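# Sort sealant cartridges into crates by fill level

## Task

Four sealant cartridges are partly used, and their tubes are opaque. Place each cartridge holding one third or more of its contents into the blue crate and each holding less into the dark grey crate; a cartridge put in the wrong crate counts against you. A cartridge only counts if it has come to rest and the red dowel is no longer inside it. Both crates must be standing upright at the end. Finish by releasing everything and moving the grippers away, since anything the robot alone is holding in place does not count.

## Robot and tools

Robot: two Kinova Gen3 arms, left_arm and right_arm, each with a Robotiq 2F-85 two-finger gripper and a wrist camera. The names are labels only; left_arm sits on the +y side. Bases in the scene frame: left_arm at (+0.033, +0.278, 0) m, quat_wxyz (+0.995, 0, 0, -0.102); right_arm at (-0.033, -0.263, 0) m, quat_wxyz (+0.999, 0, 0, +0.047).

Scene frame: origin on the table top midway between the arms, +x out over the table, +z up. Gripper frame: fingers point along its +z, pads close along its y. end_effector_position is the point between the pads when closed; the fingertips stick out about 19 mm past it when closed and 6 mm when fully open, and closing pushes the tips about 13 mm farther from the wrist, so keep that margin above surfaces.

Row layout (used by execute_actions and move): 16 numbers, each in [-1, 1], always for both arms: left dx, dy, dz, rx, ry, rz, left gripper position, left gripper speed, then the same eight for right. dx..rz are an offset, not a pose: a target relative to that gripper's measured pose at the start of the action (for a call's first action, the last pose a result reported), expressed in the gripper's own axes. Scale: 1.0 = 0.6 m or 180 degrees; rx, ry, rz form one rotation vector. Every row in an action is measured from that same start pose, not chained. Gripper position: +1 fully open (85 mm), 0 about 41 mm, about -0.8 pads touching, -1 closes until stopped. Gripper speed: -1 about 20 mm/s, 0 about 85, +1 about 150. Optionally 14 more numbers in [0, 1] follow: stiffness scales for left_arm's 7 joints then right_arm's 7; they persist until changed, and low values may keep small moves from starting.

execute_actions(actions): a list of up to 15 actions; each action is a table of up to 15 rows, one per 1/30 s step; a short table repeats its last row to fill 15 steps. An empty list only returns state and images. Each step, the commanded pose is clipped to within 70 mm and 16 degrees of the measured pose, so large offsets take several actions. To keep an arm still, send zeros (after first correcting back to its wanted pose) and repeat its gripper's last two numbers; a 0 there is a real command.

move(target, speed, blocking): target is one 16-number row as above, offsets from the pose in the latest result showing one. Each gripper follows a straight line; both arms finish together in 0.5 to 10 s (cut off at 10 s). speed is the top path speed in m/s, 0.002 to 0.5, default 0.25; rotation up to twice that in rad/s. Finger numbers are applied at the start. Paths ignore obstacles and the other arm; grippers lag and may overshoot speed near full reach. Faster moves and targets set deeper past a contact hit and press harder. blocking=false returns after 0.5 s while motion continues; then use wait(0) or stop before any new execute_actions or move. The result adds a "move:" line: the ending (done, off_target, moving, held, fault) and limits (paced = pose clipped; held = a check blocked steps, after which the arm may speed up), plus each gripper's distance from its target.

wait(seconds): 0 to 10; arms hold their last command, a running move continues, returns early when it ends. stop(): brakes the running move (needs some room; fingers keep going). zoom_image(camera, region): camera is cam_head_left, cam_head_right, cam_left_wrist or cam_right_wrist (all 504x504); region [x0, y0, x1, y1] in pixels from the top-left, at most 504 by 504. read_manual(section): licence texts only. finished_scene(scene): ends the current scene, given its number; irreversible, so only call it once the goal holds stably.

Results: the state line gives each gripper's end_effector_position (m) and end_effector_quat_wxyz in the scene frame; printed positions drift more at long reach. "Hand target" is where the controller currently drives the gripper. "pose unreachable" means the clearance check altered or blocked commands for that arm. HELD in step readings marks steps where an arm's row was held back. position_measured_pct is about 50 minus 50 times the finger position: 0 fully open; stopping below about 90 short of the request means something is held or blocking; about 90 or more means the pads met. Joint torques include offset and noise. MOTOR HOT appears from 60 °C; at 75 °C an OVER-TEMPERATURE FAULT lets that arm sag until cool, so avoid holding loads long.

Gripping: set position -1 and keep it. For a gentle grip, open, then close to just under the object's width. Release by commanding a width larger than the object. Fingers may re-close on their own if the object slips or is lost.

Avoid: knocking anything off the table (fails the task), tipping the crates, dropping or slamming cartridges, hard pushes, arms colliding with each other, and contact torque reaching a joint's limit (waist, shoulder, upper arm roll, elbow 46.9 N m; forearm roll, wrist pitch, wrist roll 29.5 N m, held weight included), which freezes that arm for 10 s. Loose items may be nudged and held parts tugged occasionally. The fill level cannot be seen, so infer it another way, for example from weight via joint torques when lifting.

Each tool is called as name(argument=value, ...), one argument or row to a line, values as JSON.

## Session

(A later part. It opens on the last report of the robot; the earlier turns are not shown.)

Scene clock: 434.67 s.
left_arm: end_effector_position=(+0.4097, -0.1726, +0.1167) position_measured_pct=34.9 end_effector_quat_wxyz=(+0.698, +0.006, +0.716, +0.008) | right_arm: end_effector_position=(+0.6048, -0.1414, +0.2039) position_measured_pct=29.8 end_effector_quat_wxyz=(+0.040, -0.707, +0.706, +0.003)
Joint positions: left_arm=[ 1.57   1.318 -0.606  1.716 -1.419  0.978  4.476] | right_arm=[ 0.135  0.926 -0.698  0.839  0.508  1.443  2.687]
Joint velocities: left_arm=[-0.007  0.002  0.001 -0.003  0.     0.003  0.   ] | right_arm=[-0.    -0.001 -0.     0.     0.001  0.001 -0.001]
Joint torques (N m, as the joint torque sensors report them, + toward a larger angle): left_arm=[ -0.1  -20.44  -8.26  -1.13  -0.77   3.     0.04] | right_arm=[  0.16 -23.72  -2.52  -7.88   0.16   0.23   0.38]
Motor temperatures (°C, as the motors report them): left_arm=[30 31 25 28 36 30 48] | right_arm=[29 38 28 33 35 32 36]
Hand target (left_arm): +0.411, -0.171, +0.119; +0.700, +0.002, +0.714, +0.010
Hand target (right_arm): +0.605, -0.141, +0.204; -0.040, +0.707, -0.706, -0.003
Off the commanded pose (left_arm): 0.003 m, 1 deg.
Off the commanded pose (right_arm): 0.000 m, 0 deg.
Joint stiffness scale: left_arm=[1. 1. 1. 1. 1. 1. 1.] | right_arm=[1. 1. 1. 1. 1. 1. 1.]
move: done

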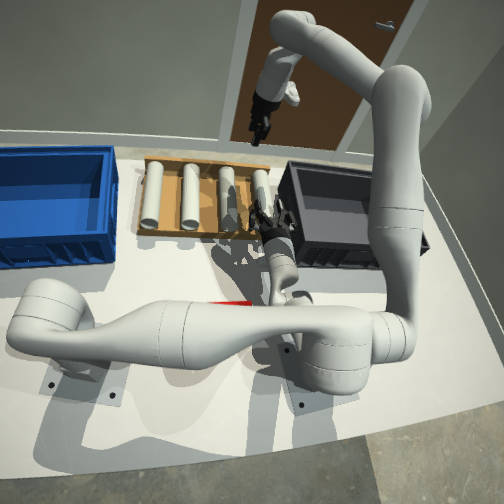

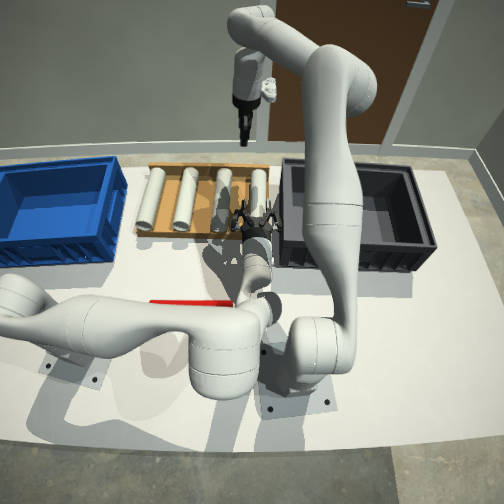

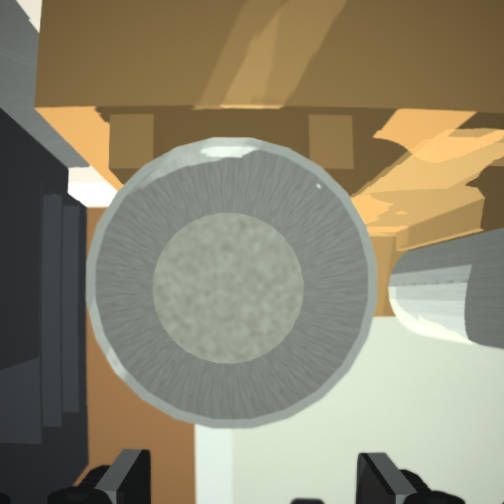

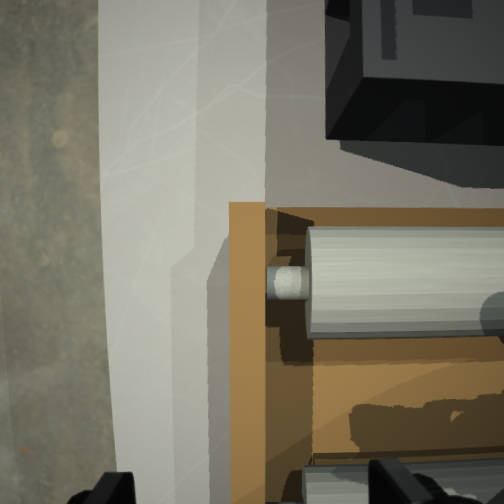

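move(
  target=[-0.008, 0.178, 0, 0, 0, 0, 0.3, 0.5, -0.028, 0.117, -0.165, 0.002, 0.028, 0.5, 1, 1],
  speed=0.4,
)

zoom_image(
  camera="cam_left_wrist",
  region=[60, 100, 420, 460],
)

Scene clock: 471.70 s.
left_arm: end_effector_position=(+0.4089, -0.0660, +0.1227) position_measured_pct=34.9 end_effector_quat_wxyz=(+0.698, +0.004, +0.716, +0.009) | right_arm: end_effector_position=(+0.5312, -0.1329, +0.2973) position_measured_pct=0.0 end_effector_quat_wxyz=(+0.001, -0.002, +1.000, -0.000)
Joint positions: left_arm=[ 1.596  1.312 -0.63   2.062 -1.634  0.941  4.874] | right_arm=[ 0.044  0.718 -0.539  0.89   0.346  1.606  1.113]
Joint velocities: left_arm=[ 0.     0.001  0.001  0.002 -0.001 -0.     0.001] | right_arm=[-0.001 -0.002  0.    -0.001  0.001  0.002 -0.004]
Joint torques (N m, as the joint torque sensors report them, + toward a larger angle): left_arm=[ -0.19 -17.07  -7.62   1.46   0.45   3.12   0.11] | right_arm=[  0.62 -20.7   -1.9   -8.54   0.08   0.07   0.4 ]
Motor temperatures (°C, as the motors report them): left_arm=[30 32 25 28 36 31 48] | right_arm=[29 38 28 33 35 32 36]
Hand target (left_arm): +0.410, -0.066, +0.124; +0.699, +0.006, +0.715, +0.008
Hand target (right_arm): +0.530, -0.131, +0.300; +0.000, +0.000, +1.000, +0.001
Off the commanded pose (left_arm): 0.001 m, 0 deg.
Off the commanded pose (right_arm): 0.004 m, 0 deg.
Joint stiffness scale: left_arm=[1. 1. 1. 1. 1. 1. 1.] | right_arm=[1. 1. 1. 1. 1. 1. 1.]
move: off_target (right_arm)

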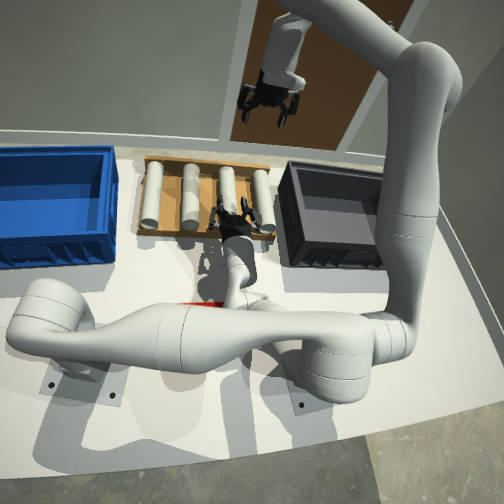

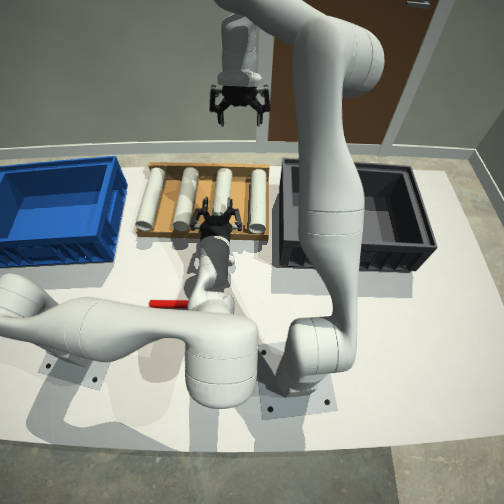

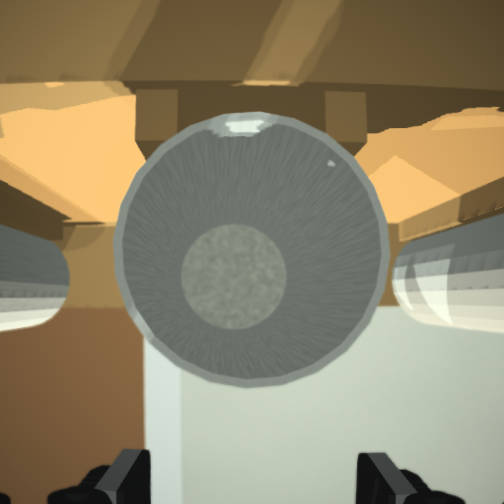

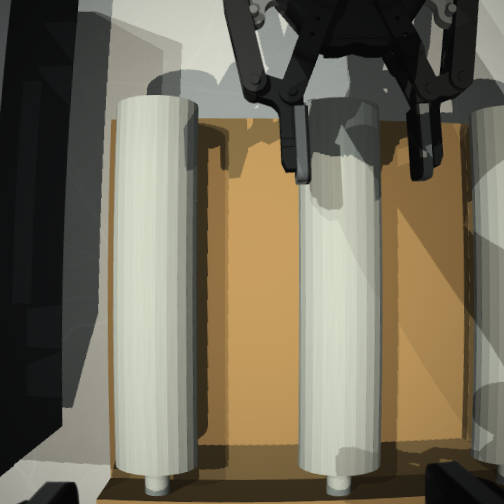

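Region (60, 100, 420, 460) of cam_left_wrist's 504x504 image, scaled by 1.400.

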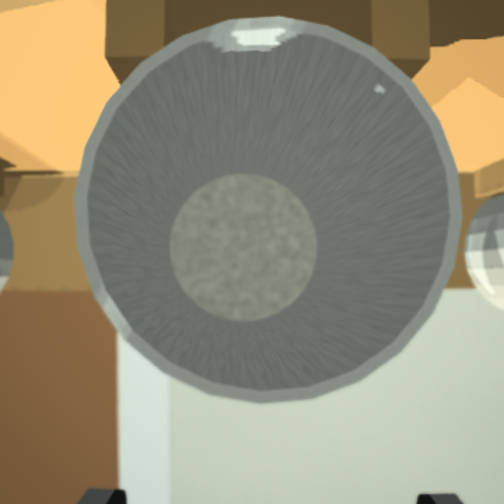

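move(
  target=[0.005, 0.35, 0, 0, 0, 0, 0.3, 0.5, 0.035, 0.087, 0.278, 0, 0, 0, 1, 1],
  speed=0.2,
)

Scene clock: 492.87 s.
left_arm: end_effector_position=(+0.4083, +0.1420, +0.1245) position_measured_pct=34.9 end_effector_quat_wxyz=(+0.707, -0.004, +0.707, +0.014) | right_arm: end_effector_position=(+0.5092, -0.0797, +0.1334) position_measured_pct=0.0 end_effector_quat_wxyz=(-0.001, -0.002, +1.000, +0.003)
Joint positions: left_arm=[ 1.457  1.687 -0.627  2.579 -2.077  1.144  5.898] | right_arm=[-0.011  0.814 -0.515  1.263  0.396  1.162  0.936]
Joint velocities: left_arm=[ 0.037  0.034 -0.036  0.    -0.026 -0.054  0.032] | right_arm=[-0.002 -0.     0.003  0.001  0.    -0.002  0.001]
Joint torques (N m, as the joint torque sensors report them, + toward a larger angle): left_arm=[  0.01 -12.69  -6.17   7.71   2.3    1.21   0.13] | right_arm=[  0.03 -21.59  -1.95  -7.45   0.     0.44   0.21]
Motor temperatures (°C, as the motors report them): left_arm=[30 32 25 28 36 31 48] | right_arm=[29 38 28 33 35 32 36]
Hand target (left_arm): +0.408, +0.143, +0.124; +0.706, -0.002, +0.708, +0.015
Hand target (right_arm): +0.510, -0.081, +0.130; +0.000, -0.001, +1.000, -0.000
Off the commanded pose (left_arm): 0.002 m, 2 deg.
Off the commanded pose (right_arm): 0.003 m, 0 deg.
Joint stiffness scale: left_arm=[1. 1. 1. 1. 1. 1. 1.] | right_arm=[1. 1. 1. 1. 1. 1. 1.]
joint sent to its limit (left arm) — the command would take joint 4 (elbow) past its upper limit, so that joint was sent only as far as its limit.
move: done

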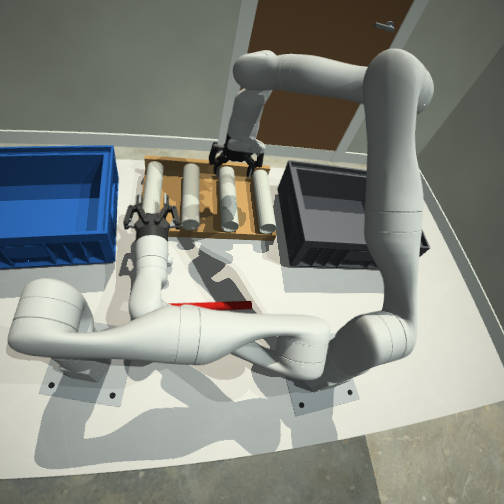

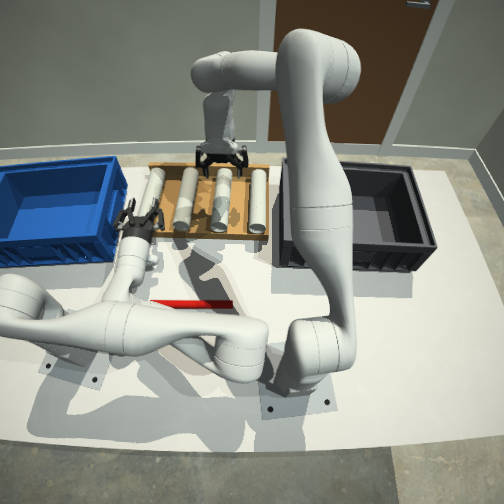

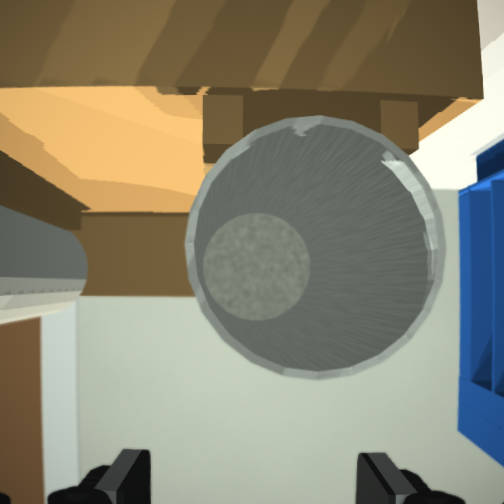

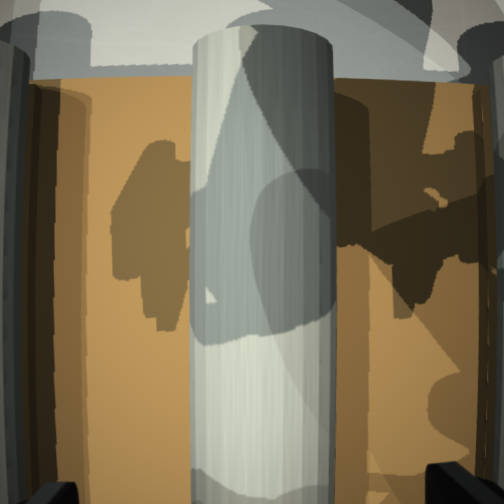

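zoom_image(
  camera="cam_left_wrist",
  region=[170, 100, 460, 390],
)

Region (170, 100, 460, 390) of cam_left_wrist's 504x504 image, scaled by 1.738.

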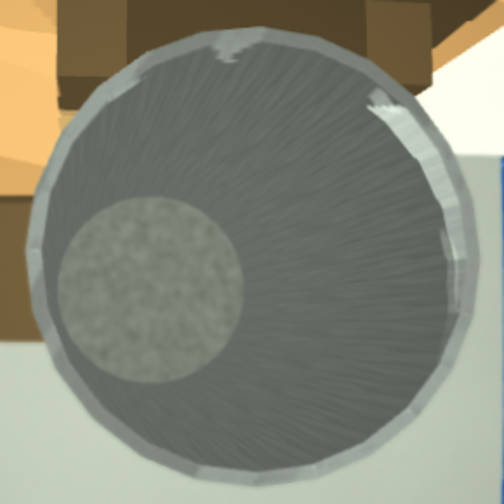

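move(
  target=[-0.209, -0.003, 0.137, 0, 0.5, 0, 1, 0.5, 0, 0.007, 0.122, 0, 0, 0, 1, 1],
  speed=0.3,
)

execute_actions(
  actions=[
    [[0,0,0,0,0,0,1,0.5,0,0,0,0,0,0,-1,0.5]],
    [[0,0,0,0,0,0,1,0.5,0,0,0,0,0,0,-1,0.5]],
  ],
)

Scene clock: 547.47 s.
left_arm: end_effector_position=(+0.4908, +0.1428, +0.2494) position_measured_pct=0.0 end_effector_quat_wxyz=(+0.001, -0.015, +1.000, +0.009) | right_arm: end_effector_position=(+0.5088, -0.0740, +0.0632) position_measured_pct=0.0 end_effector_quat_wxyz=(-0.001, -0.002, +1.000, +0.005)
Joint positions: left_arm=[ 0.437  0.506 -0.625  1.447 -2.861 -1.283  4.739] | right_arm=[-0.041  0.901 -0.458  1.327  0.41   1.005  0.915]
Joint velocities: left_arm=[-0.007  0.003  0.007 -0.002 -0.    -0.001 -0.   ] | right_arm=[-0.001  0.     0.001 -0.001 -0.002 -0.001 -0.   ]
Joint torques (N m, as the joint torque sensors report them, + toward a larger angle): left_arm=[ -0.35 -17.61  -2.99  -8.18  -0.26  -0.13   0.14] | right_arm=[  0.01 -21.81  -2.41  -6.97  -0.25   0.35   0.04]
Motor temperatures (°C, as the motors report them): left_arm=[30 31 25 28 36 30 48] | right_arm=[29 38 28 33 35 32 36]
Hand target (left_arm): +0.491, +0.140, +0.248; -0.002, -0.013, +1.000, +0.006
Hand target (right_arm): +0.509, -0.075, +0.060; -0.001, -0.002, +1.000, +0.003
Off the commanded pose (left_arm): 0.002 m, 0 deg.
Off the commanded pose (right_arm): 0.003 m, 0 deg.
Joint stiffness scale: left_arm=[1. 1. 1. 1. 1. 1. 1.] | right_arm=[1. 1. 1. 1. 1. 1. 1.]
move: done

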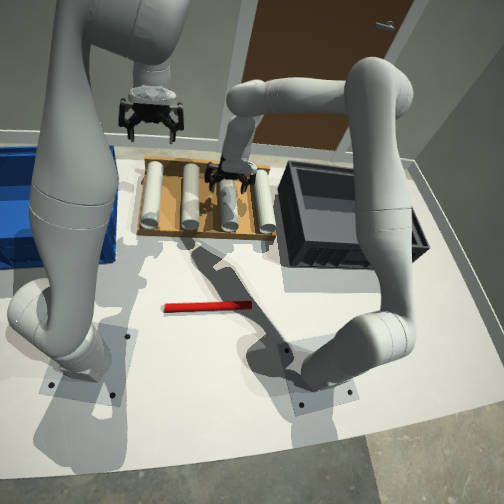

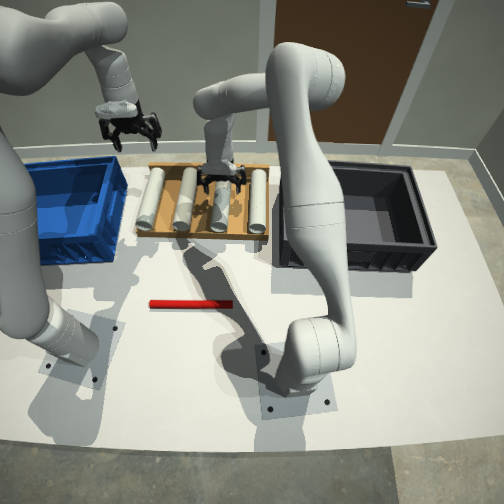

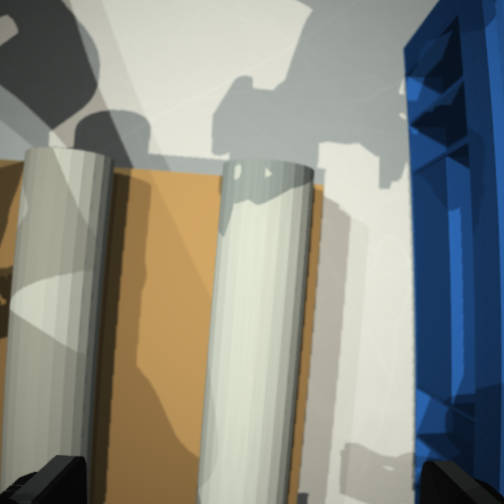

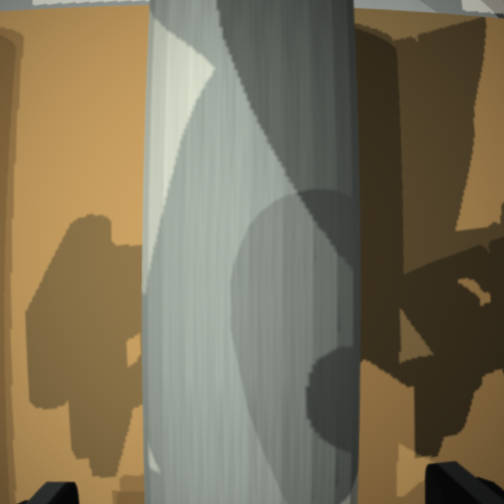

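Scene clock: 548.47 s.
left_arm: end_effector_position=(+0.4908, +0.1428, +0.2494) position_measured_pct=0.0 end_effector_quat_wxyz=(+0.001, -0.015, +1.000, +0.009) | right_arm: end_effector_position=(+0.5090, -0.0744, +0.0641) position_measured_pct=46.4 end_effector_quat_wxyz=(-0.001, -0.002, +1.000, +0.005)
Joint positions: left_arm=[ 0.437  0.506 -0.625  1.447 -2.861 -1.283  4.739] | right_arm=[-0.041  0.899 -0.458  1.327  0.41   1.006  0.915]
Joint velocities: left_arm=[-0.     0.    -0.001  0.    -0.    -0.     0.   ] | right_arm=[-0.     0.     0.     0.    -0.     0.001 -0.001]
Joint torques (N m, as the joint torque sensors report them, + toward a larger angle): left_arm=[ -0.24 -17.44  -3.1   -8.55  -0.35  -0.07   0.18] | right_arm=[ -0.68 -19.16  -2.87  -6.82   0.22  -1.25   0.49]
Motor temperatures (°C, as the motors report them): left_arm=[30 31 25 28 36 30 48] | right_arm=[29 38 28 33 35 32 36]
Hand target (left_arm): +0.491, +0.143, +0.249; +0.001, -0.015, +1.000, +0.009
Hand target (right_arm): +0.509, -0.074, +0.064; -0.001, -0.002, +1.000, +0.005
Off the commanded pose (left_arm): 0.000 m, 0 deg.
Off the commanded pose (right_arm): 0.000 m, 0 deg.
Joint stiffness scale: left_arm=[1. 1. 1. 1. 1. 1. 1.] | right_arm=[1. 1. 1. 1. 1. 1. 1.]
Step readings (end_effector_position; steps 1 to 15: 1st action; 16 to 30: 2nd action):
0: left_arm (+0.4908, +0.1428, +0.2494) | right_arm (+0.5088, -0.0740, +0.0632)
1: left_arm (+0.4908, +0.1428, +0.2494) | right_arm (+0.5088, -0.0740, +0.0632)
2: left_arm (+0.4908, +0.1428, +0.2494) | right_arm (+0.5088, -0.0740, +0.0632)
4: left_arm (+0.4908, +0.1428, +0.2494) | right_arm (+0.5088, -0.0740, +0.0632)
8: left_arm (+0.4908, +0.1428, +0.2494) | right_arm (+0.5088, -0.0740, +0.0632)
15: left_arm (+0.4908, +0.1428, +0.2494) | right_arm (+0.5090, -0.0744, +0.0640)
16: left_arm (+0.4908, +0.1428, +0.2494) | right_arm (+0.5090, -0.0744, +0.0641)
17: left_arm (+0.4908, +0.1428, +0.2494) | right_arm (+0.5090, -0.0744, +0.0641)
19: left_arm (+0.4908, +0.1428, +0.2494) | right_arm (+0.5090, -0.0744, +0.0641)
23: left_arm (+0.4908, +0.1428, +0.2494) | right_arm (+0.5090, -0.0744, +0.0641)
30: end_effector_position above

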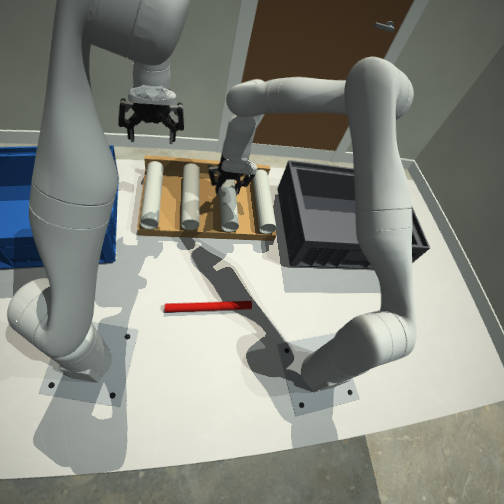

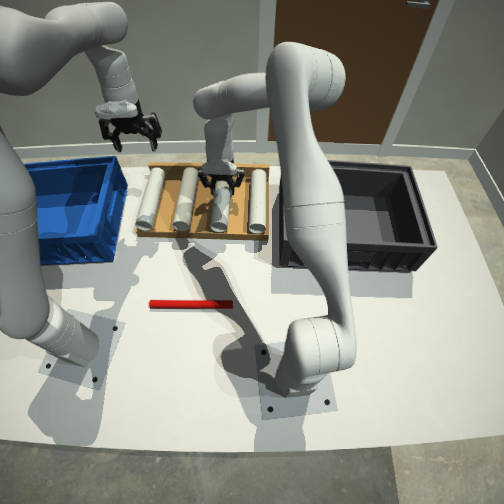

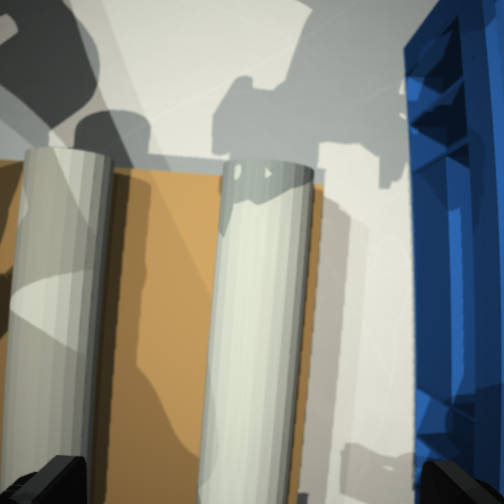

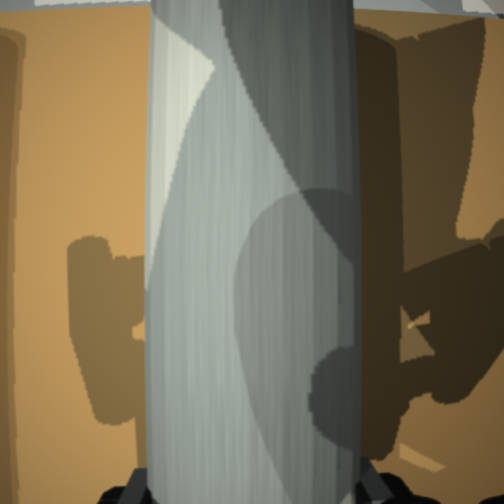

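execute_actions(
  actions=[
    [[0,0,0,0,0,0,1,0.5,0,0,0,0,0,0,0.5,1]],
    [[0,0,0,0,0,0,1,0.5,0,0,0.02,0,0,0,0.5,1]],
    [[0,0,0,0,0,0,1,0.5,0,0,0.004,0,0,0,-1,0.5]],
    [[0,0,0,0,0,0,1,0.5,0,0,0,0,0,0,-1,0.5]],
  ],
)

Scene clock: 558.80 s.
left_arm: end_effector_position=(+0.4908, +0.1428, +0.2494) position_measured_pct=0.0 end_effector_quat_wxyz=(+0.001, -0.015, +1.000, +0.009) | right_arm: end_effector_position=(+0.5092, -0.0740, +0.0552) position_measured_pct=46.0 end_effector_quat_wxyz=(-0.001, -0.002, +1.000, +0.007)
Joint positions: left_arm=[ 0.437  0.506 -0.625  1.447 -2.861 -1.283  4.739] | right_arm=[-0.041  0.912 -0.453  1.332  0.41   0.987  0.915]
Joint velocities: left_arm=[-0.    -0.002  0.001  0.    -0.    -0.     0.001] | right_arm=[ 0.001 -0.     0.     0.     0.001  0.004  0.   ]
Joint torques (N m, as the joint torque sensors report them, + toward a larger angle): left_arm=[ -0.27 -17.69  -3.    -8.33  -0.27  -0.01   0.17] | right_arm=[ -1.46 -19.26  -3.76  -6.8   -0.21  -0.91   0.2 ]
Motor temperatures (°C, as the motors report them): left_arm=[30 31 25 28 36 30 48] | right_arm=[29 38 28 33 35 32 36]
Hand target (left_arm): +0.491, +0.143, +0.249; +0.001, -0.015, +1.000, +0.009
Hand target (right_arm): +0.509, -0.074, +0.055; -0.001, -0.002, +1.000, +0.007
Off the commanded pose (left_arm): 0.000 m, 0 deg.
Off the commanded pose (right_arm): 0.000 m, 0 deg.
Joint stiffness scale: left_arm=[1. 1. 1. 1. 1. 1. 1.] | right_arm=[1. 1. 1. 1. 1. 1. 1.]
Step readings (end_effector_position; steps 1 to 15: 1st action; 16 to 30: 2nd action; 31 to 45: 3rd action; 46 to 60: 4th action):
0: left_arm (+0.4908, +0.1428, +0.2494) | right_arm (+0.5090, -0.0744, +0.0641)
1: left_arm (+0.4908, +0.1428, +0.2494) | right_arm (+0.5090, -0.0744, +0.0641)
2: left_arm (+0.4908, +0.1428, +0.2494) | right_arm (+0.5090, -0.0744, +0.0641)
4: left_arm (+0.4908, +0.1428, +0.2494) | right_arm (+0.5090, -0.0744, +0.0641)
8: left_arm (+0.4908, +0.1428, +0.2494) | right_arm (+0.5090, -0.0744, +0.0641)
15: left_arm (+0.4908, +0.1428, +0.2494) | right_arm (+0.5090, -0.0744, +0.0641)
16: left_arm (+0.4908, +0.1428, +0.2494) | right_arm (+0.5091, -0.0742, +0.0636)
17: left_arm (+0.4908, +0.1428, +0.2494) | right_arm (+0.5097, -0.0733, +0.0621)
19: left_arm (+0.4908, +0.1428, +0.2494) | right_arm (+0.5096, -0.0726, +0.0587)
23: left_arm (+0.4908, +0.1428, +0.2494) | right_arm (+0.5090, -0.0731, +0.0559)
30: left_arm (+0.4908, +0.1428, +0.2494) | right_arm (+0.5089, -0.0732, +0.0551)
31: left_arm (+0.4908, +0.1428, +0.2494) | right_arm (+0.5089, -0.0732, +0.0551)
32: left_arm (+0.4908, +0.1428, +0.2494) | right_arm (+0.5089, -0.0732, +0.0551)
34: left_arm (+0.4908, +0.1428, +0.2494) | right_arm (+0.5089, -0.0732, +0.0551)
38: left_arm (+0.4908, +0.1428, +0.2494) | right_arm (+0.5091, -0.0739, +0.0551)
45: left_arm (+0.4908, +0.1428, +0.2494) | right_arm (+0.5091, -0.0739, +0.0551)
46: left_arm (+0.4908, +0.1428, +0.2494) | right_arm (+0.5092, -0.0740, +0.0552)
47: left_arm (+0.4908, +0.1428, +0.2494) | right_arm (+0.5092, -0.0740, +0.0552)
49: left_arm (+0.4908, +0.1428, +0.2494) | right_arm (+0.5092, -0.0740, +0.0552)
53: left_arm (+0.4908, +0.1428, +0.2494) | right_arm (+0.5092, -0.0740, +0.0552)
60: end_effector_position above

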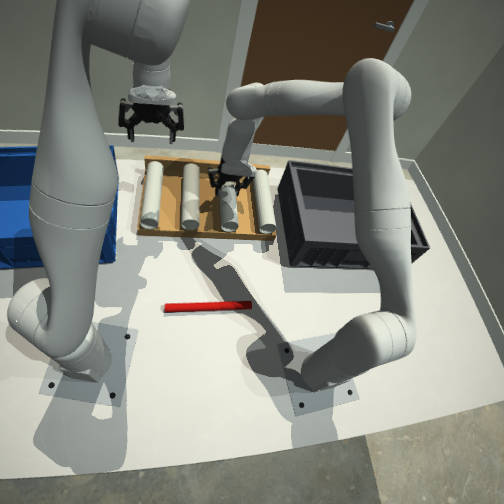

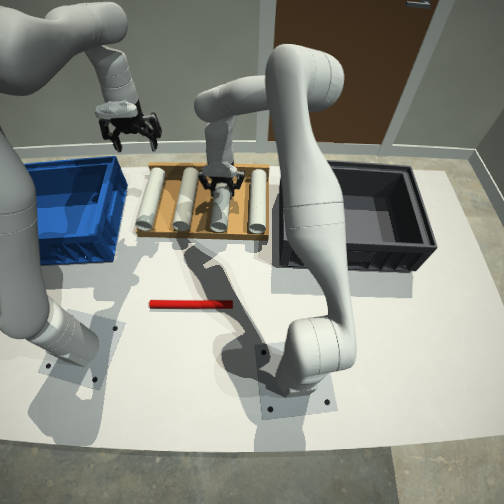

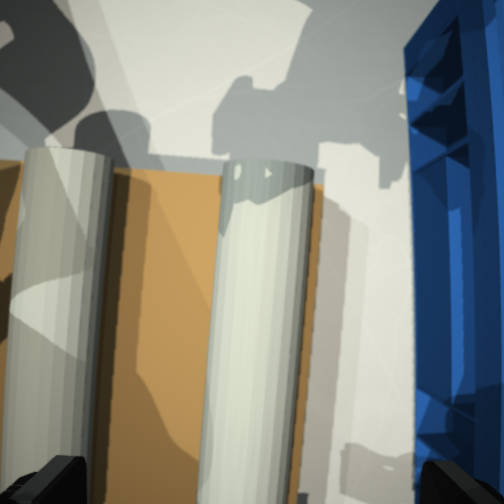

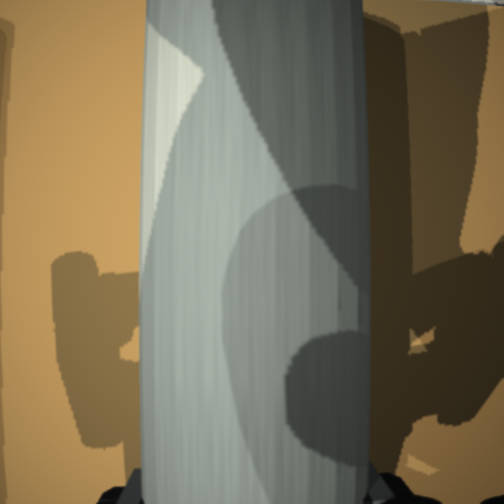

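move(
  target=[0, 0, 0, 0, 0, 0, 1, 0.5, 0, 0, -0.275, 0, 0, 0, -1, 0.5],
  speed=0.25,
)

move(
  target=[-0.015, -0.178, 0.2, 0, 0, 0, 1, 0.5, 0.015, -0.643, 0, 0, 0, 0.5, -1, 0.5],
  speed=0.3,
)

Scene clock: 583.27 s.
left_arm: end_effector_position=(+0.4908, +0.1428, +0.2494) position_measured_pct=0.0 end_effector_quat_wxyz=(+0.001, -0.015, +1.000, +0.009) | right_arm: end_effector_position=(+0.5113, -0.0782, +0.2173) position_measured_pct=46.0 end_effector_quat_wxyz=(-0.000, +0.001, +1.000, +0.004)
Joint positions: left_arm=[ 0.437  0.506 -0.625  1.447 -2.861 -1.283  4.739] | right_arm=[-0.028  0.737 -0.51   1.116  0.335  1.363  0.984]
Joint velocities: left_arm=[ 0. -0.  0.  0.  0.  0. -0.] | right_arm=[-0.     0.001 -0.003 -0.001  0.     0.002  0.002]
Joint torques (N m, as the joint torque sensors report them, + toward a larger angle): left_arm=[ -0.19 -17.68  -3.03  -8.59  -0.33  -0.24   0.02] | right_arm=[  0.28 -21.3   -2.52  -8.18   0.23   0.2    0.1 ]
Motor temperatures (°C, as the motors report them): left_arm=[30 32 25 28 36 30 48] | right_arm=[29 38 28 33 35 32 36]
Hand target (left_arm): +0.491, +0.143, +0.249; +0.001, -0.015, +1.000, +0.009
Hand target (right_arm): +0.510, -0.076, +0.220; -0.001, -0.002, +1.000, +0.007
Off the commanded pose (left_arm): 0.000 m, 0 deg.
Off the commanded pose (right_arm): 0.004 m, 0 deg.
Joint stiffness scale: left_arm=[1. 1. 1. 1. 1. 1. 1.] | right_arm=[1. 1. 1. 1. 1. 1. 1.]
move: off_target (right_arm)

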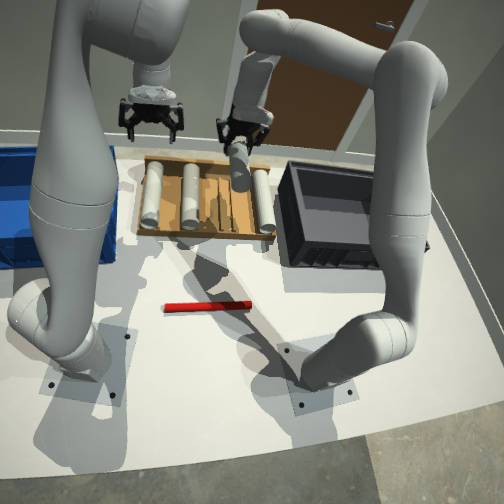

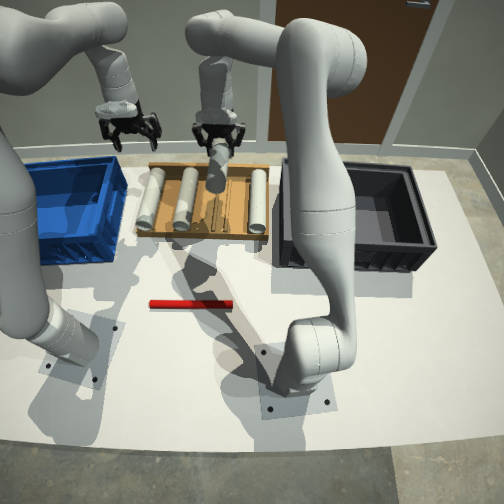

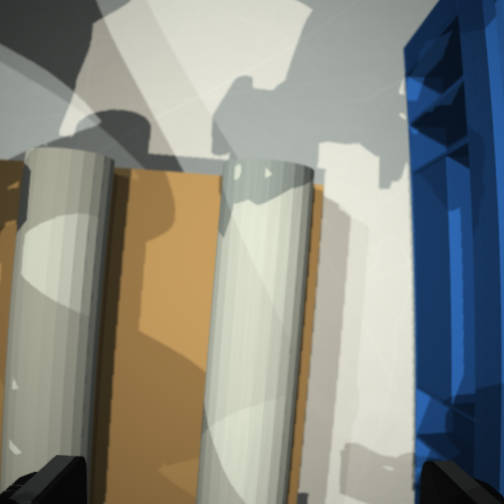

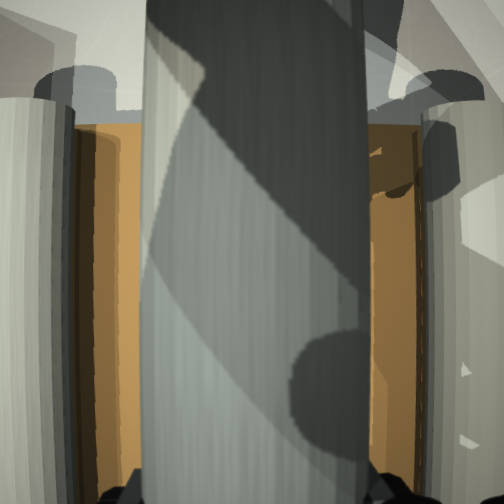

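Scene clock: 586.43 s.
left_arm: end_effector_position=(+0.5027, +0.0449, +0.1289) position_measured_pct=0.0 end_effector_quat_wxyz=(-0.000, -0.014, +1.000, +0.014) | right_arm: end_effector_position=(+0.5033, -0.4649, +0.2158) position_measured_pct=46.0 end_effector_quat_wxyz=(+0.002, +0.704, +0.710, +0.000)
Joint positions: left_arm=[ 0.535  0.734 -0.539  1.456 -2.768 -1.067  4.871] | right_arm=[ 0.473  0.693 -0.129  1.142  0.086  1.308  0.268]
Joint velocities: left_arm=[ 0.     0.001  0.001 -0.     0.    -0.     0.   ] | right_arm=[ 0.005  0.004  0.    -0.    -0.001  0.003 -0.002]
Joint torques (N m, as the joint torque sensors report them, + toward a larger angle): left_arm=[ -0.21 -20.94  -3.58  -7.53  -0.18  -0.19   0.2 ] | right_arm=[  0.06 -21.01  -0.01  -9.43  -0.16   0.06   0.27]
Motor temperatures (°C, as the motors report them): left_arm=[30 32 25 28 36 30 48] | right_arm=[29 38 28 33 35 32 36]
Hand target (left_arm): +0.503, +0.039, +0.127; +0.001, -0.015, +1.000, +0.010
Hand target (right_arm): +0.502, -0.465, +0.215; -0.002, +0.708, +0.707, +0.002
Off the commanded pose (left_arm): 0.007 m, 1 deg.
Off the commanded pose (right_arm): 0.003 m, 1 deg.
Joint stiffness scale: left_arm=[1. 1. 1. 1. 1. 1. 1.] | right_arm=[1. 1. 1. 1. 1. 1. 1.]
move: off_target (left_arm)

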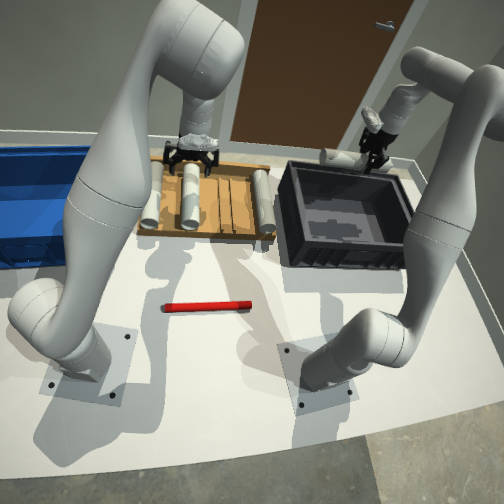

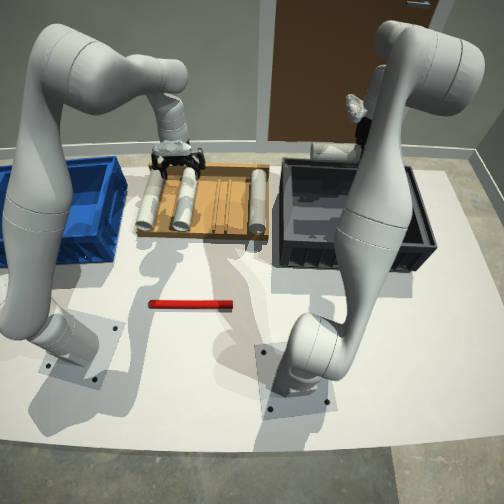

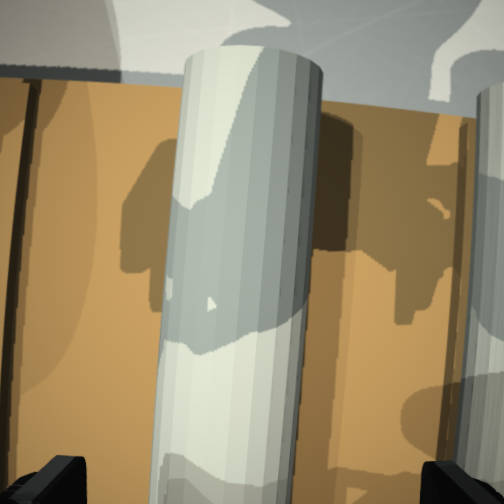

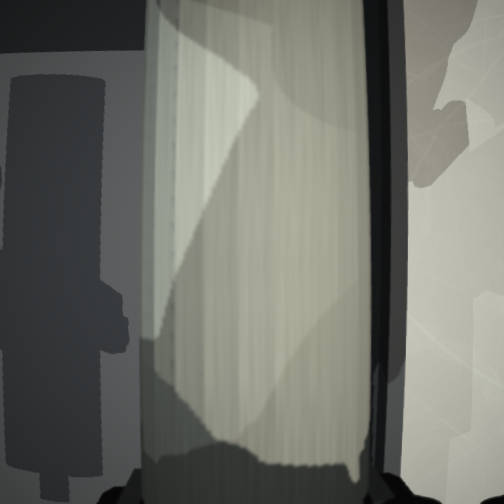

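move(
  target=[0, -0.015, 0.115, 0, 0, 0.02, 1, 0.5, 0, -0.042, 0.258, 0, 0, 0, -1, 0.5],
  speed=0.2,
)

execute_actions(
  actions=[
    [[0,0,0,0,0,0,-1,0.5,0,0,0,0,0,0,0.45,0.5]],
    [[0,0,0,0,0,0,-1,0.5,0,0,0,0,0,0,0.45,0.5]],
  ],
)

Scene clock: 599.73 s.
left_arm: end_effector_position=(+0.5046, +0.0390, +0.0629) position_measured_pct=0.0 end_effector_quat_wxyz=(+0.001, +0.017, +1.000, +0.016) | right_arm: end_effector_position=(+0.4792, -0.4631, +0.0633) position_measured_pct=46.0 end_effector_quat_wxyz=(+0.001, +0.704, +0.711, +0.003)
Joint positions: left_arm=[ 0.511  0.828 -0.475  1.504 -2.744 -0.917  4.806] | right_arm=[ 0.483  0.814 -0.105  1.444  0.093  0.884  0.268]
Joint velocities: left_arm=[-0.001  0.002  0.001 -0.     0.    -0.001  0.   ] | right_arm=[ 0.001  0.003  0.     0.001  0.001  0.001 -0.001]
Joint torques (N m, as the joint torque sensors report them, + toward a larger angle): left_arm=[ -0.35 -21.47  -2.98  -6.63  -0.23   0.02   0.16] | right_arm=[  0.33 -21.4   -0.39  -8.26   0.39  -0.1    0.17]
Motor temperatures (°C, as the motors report them): left_arm=[30 32 25 28 36 30 48] | right_arm=[29 38 28 33 35 32 36]
Hand target (left_arm): +0.503, +0.038, +0.060; -0.001, +0.017, +1.000, +0.014
Hand target (right_arm): +0.478, -0.466, +0.061; +0.002, +0.704, +0.710, +0.000
Off the commanded pose (left_arm): 0.004 m, 0 deg.
Off the commanded pose (right_arm): 0.003 m, 0 deg.
Joint stiffness scale: left_arm=[1. 1. 1. 1. 1. 1. 1.] | right_arm=[1. 1. 1. 1. 1. 1. 1.]
move: off_target (left_arm)

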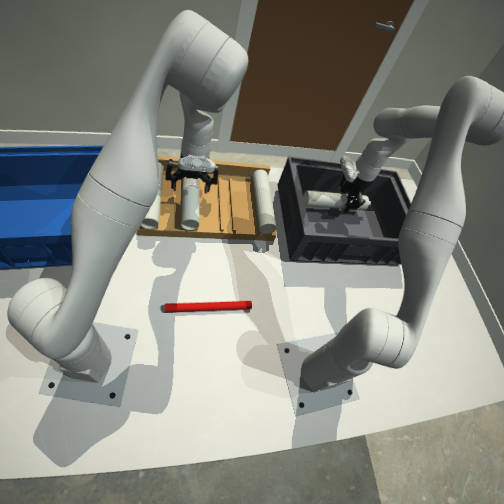

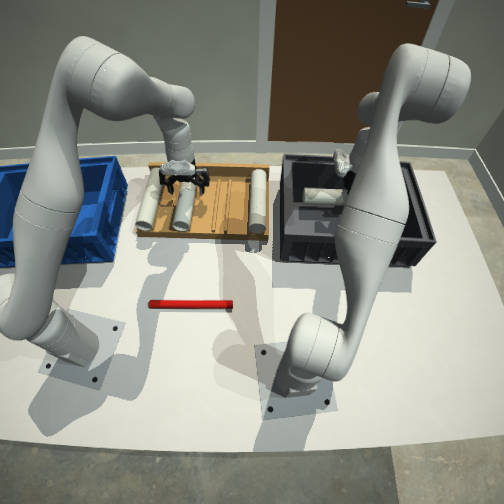

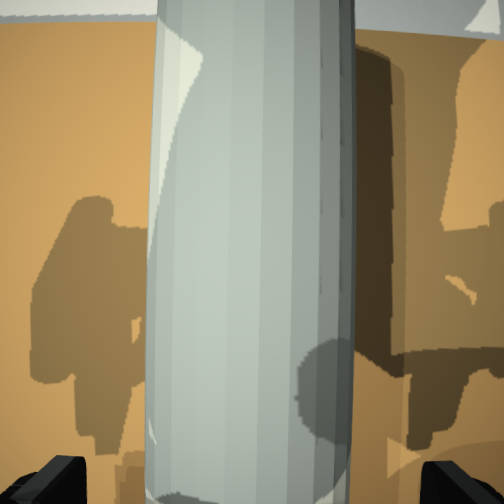

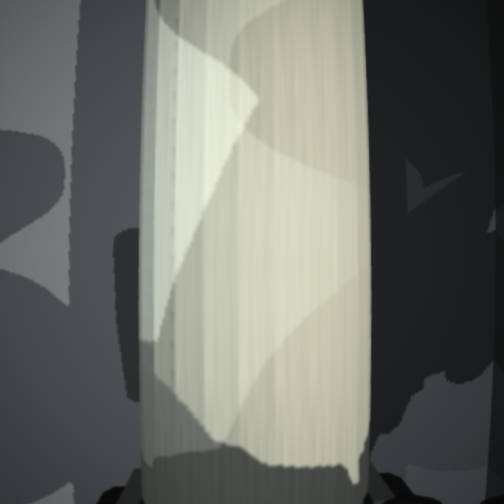

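Scene clock: 600.73 s.
left_arm: end_effector_position=(+0.5046, +0.0378, +0.0637) position_measured_pct=45.6 end_effector_quat_wxyz=(+0.002, +0.018, +1.000, +0.015) | right_arm: end_effector_position=(+0.4792, -0.4631, +0.0633) position_measured_pct=27.4 end_effector_quat_wxyz=(+0.001, +0.704, +0.711, +0.003)
Joint positions: left_arm=[ 0.512  0.826 -0.474  1.504 -2.744 -0.917  4.806] | right_arm=[ 0.483  0.814 -0.105  1.444  0.093  0.884  0.268]
Joint velocities: left_arm=[ 0.     0.001 -0.001  0.     0.    -0.002  0.   ] | right_arm=[ 0.    -0.     0.    -0.     0.001  0.001  0.001]
Joint torques (N m, as the joint torque sensors report them, + toward a larger angle): left_arm=[ -2.12 -18.76  -4.85  -4.63  -1.06   0.09   0.1 ] | right_arm=[  0.24 -21.29  -0.1   -7.07   0.29   0.03   0.37]
Motor temperatures (°C, as the motors report them): left_arm=[30 32 25 28 36 30 48] | right_arm=[29 38 28 33 35 32 36]
Hand target (left_arm): +0.505, +0.038, +0.064; +0.002, +0.018, +1.000, +0.015
Hand target (right_arm): +0.479, -0.463, +0.063; +0.001, +0.704, +0.711, +0.003
Off the commanded pose (left_arm): 0.000 m, 0 deg.
Off the commanded pose (right_arm): 0.000 m, 0 deg.
Joint stiffness scale: left_arm=[1. 1. 1. 1. 1. 1. 1.] | right_arm=[1. 1. 1. 1. 1. 1. 1.]
Step readings (end_effector_position; steps 1 to 15: 1st action; 16 to 30: 2nd action):
0: left_arm (+0.5046, +0.0390, +0.0629) | right_arm (+0.4792, -0.4631, +0.0633)
1: left_arm (+0.5046, +0.0390, +0.0629) | right_arm (+0.4792, -0.4631, +0.0633)
2: left_arm (+0.5046, +0.0390, +0.0629) | right_arm (+0.4792, -0.4631, +0.0633)
4: left_arm (+0.5046, +0.0390, +0.0629) | right_arm (+0.4792, -0.4631, +0.0633)
8: left_arm (+0.5046, +0.0390, +0.0629) | right_arm (+0.4792, -0.4631, +0.0633)
15: left_arm (+0.5046, +0.0379, +0.0636) | right_arm (+0.4792, -0.4631, +0.0633)
16: left_arm (+0.5046, +0.0379, +0.0637) | right_arm (+0.4792, -0.4631, +0.0633)
17: left_arm (+0.5046, +0.0378, +0.0637) | right_arm (+0.4792, -0.4631, +0.0633)
19: left_arm (+0.5046, +0.0378, +0.0637) | right_arm (+0.4792, -0.4631, +0.0633)
23: left_arm (+0.5046, +0.0378, +0.0637) | right_arm (+0.4792, -0.4631, +0.0633)
30: end_effector_position above

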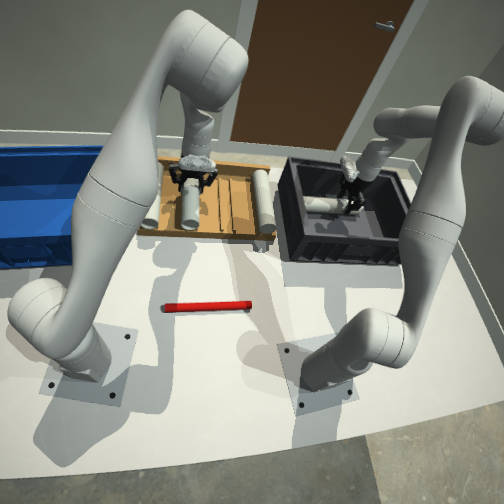

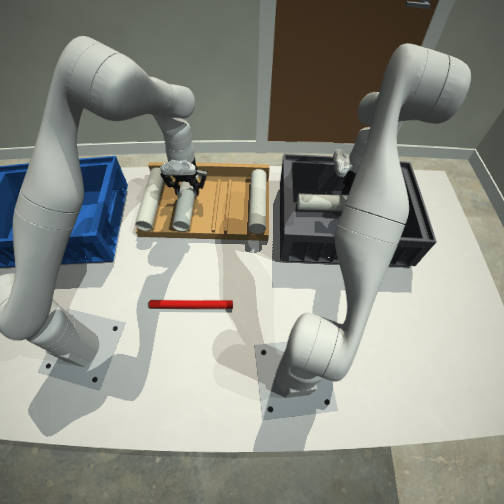

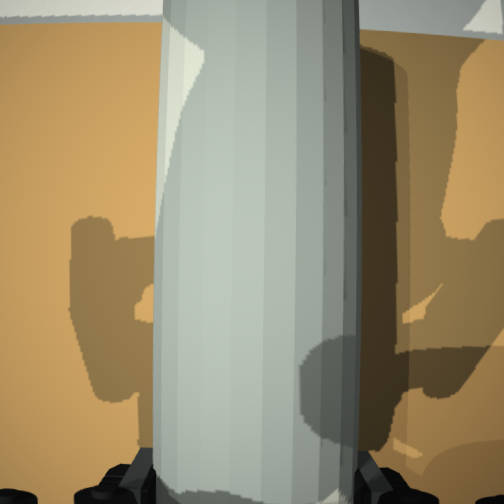

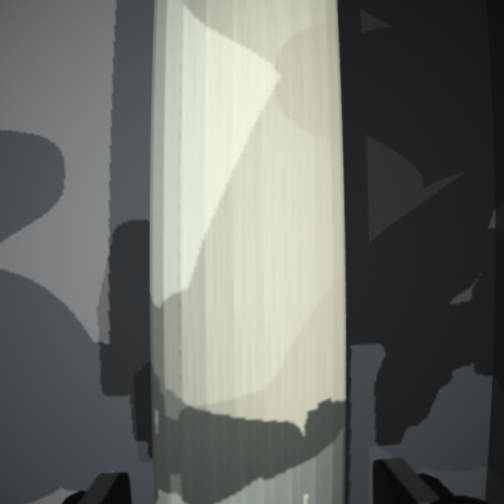

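move(
  target=[0, 0, -0.28, 0, 0, 0, -1, 0.5, 0, 0, -0.28, 0, 0, 0, 0.45, 0.5],
  speed=0.25,
)

Scene clock: 612.17 s.
left_arm: end_effector_position=(+0.5027, +0.0300, +0.2281) position_measured_pct=45.6 end_effector_quat_wxyz=(-0.000, +0.020, +1.000, +0.011) | right_arm: end_effector_position=(+0.4781, -0.4663, +0.2287) position_measured_pct=27.4 end_effector_quat_wxyz=(+0.002, +0.705, +0.709, -0.001)
Joint positions: left_arm=[ 0.545  0.638 -0.544  1.274 -2.841 -1.32   4.891] | right_arm=[ 0.485  0.627 -0.114  1.22   0.073  1.295  0.286]
Joint velocities: left_arm=[ 0.002  0.    -0.004 -0.001  0.    -0.002 -0.   ] | right_arm=[-0.    -0.    -0.001 -0.001  0.     0.003  0.002]
Joint torques (N m, as the joint torque sensors report them, + toward a larger angle): left_arm=[ -0.2  -22.36  -3.61  -9.86  -0.26  -0.03  -0.03] | right_arm=[  0.99 -19.96   0.12  -8.6   -0.05   0.22   0.16]
Motor temperatures (°C, as the motors report them): left_arm=[30 32 25 28 36 30 48] | right_arm=[29 38 28 33 35 32 36]
Hand target (left_arm): +0.504, +0.032, +0.231; +0.002, +0.018, +1.000, +0.015
Hand target (right_arm): +0.479, -0.464, +0.231; +0.001, +0.704, +0.711, +0.003
Off the commanded pose (left_arm): 0.005 m, 1 deg.
Off the commanded pose (right_arm): 0.004 m, 1 deg.
Joint stiffness scale: left_arm=[1. 1. 1. 1. 1. 1. 1.] | right_arm=[1. 1. 1. 1. 1. 1. 1.]
move: off_target (left_arm, right_arm)

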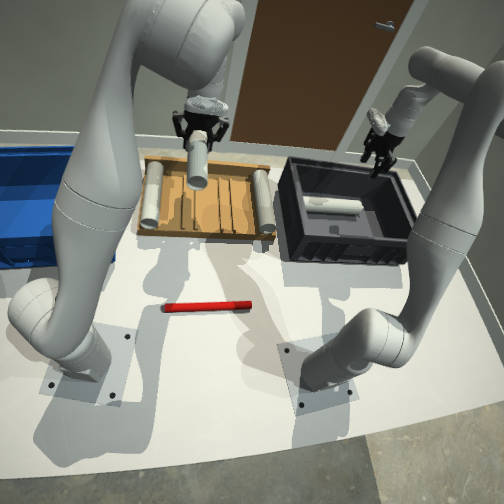

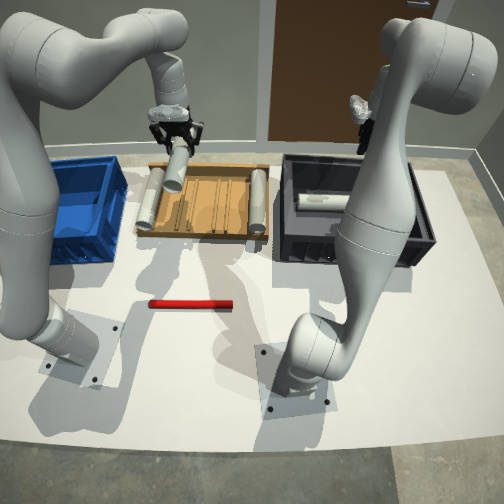

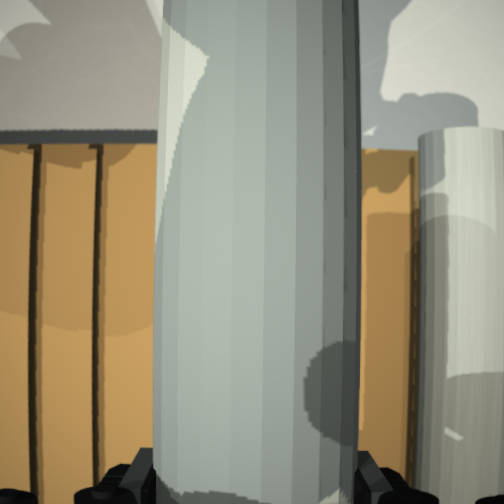

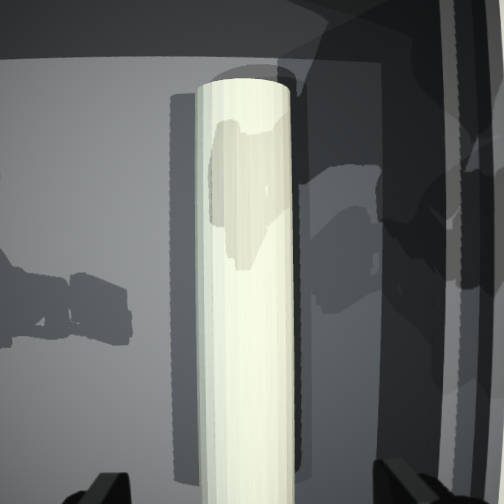

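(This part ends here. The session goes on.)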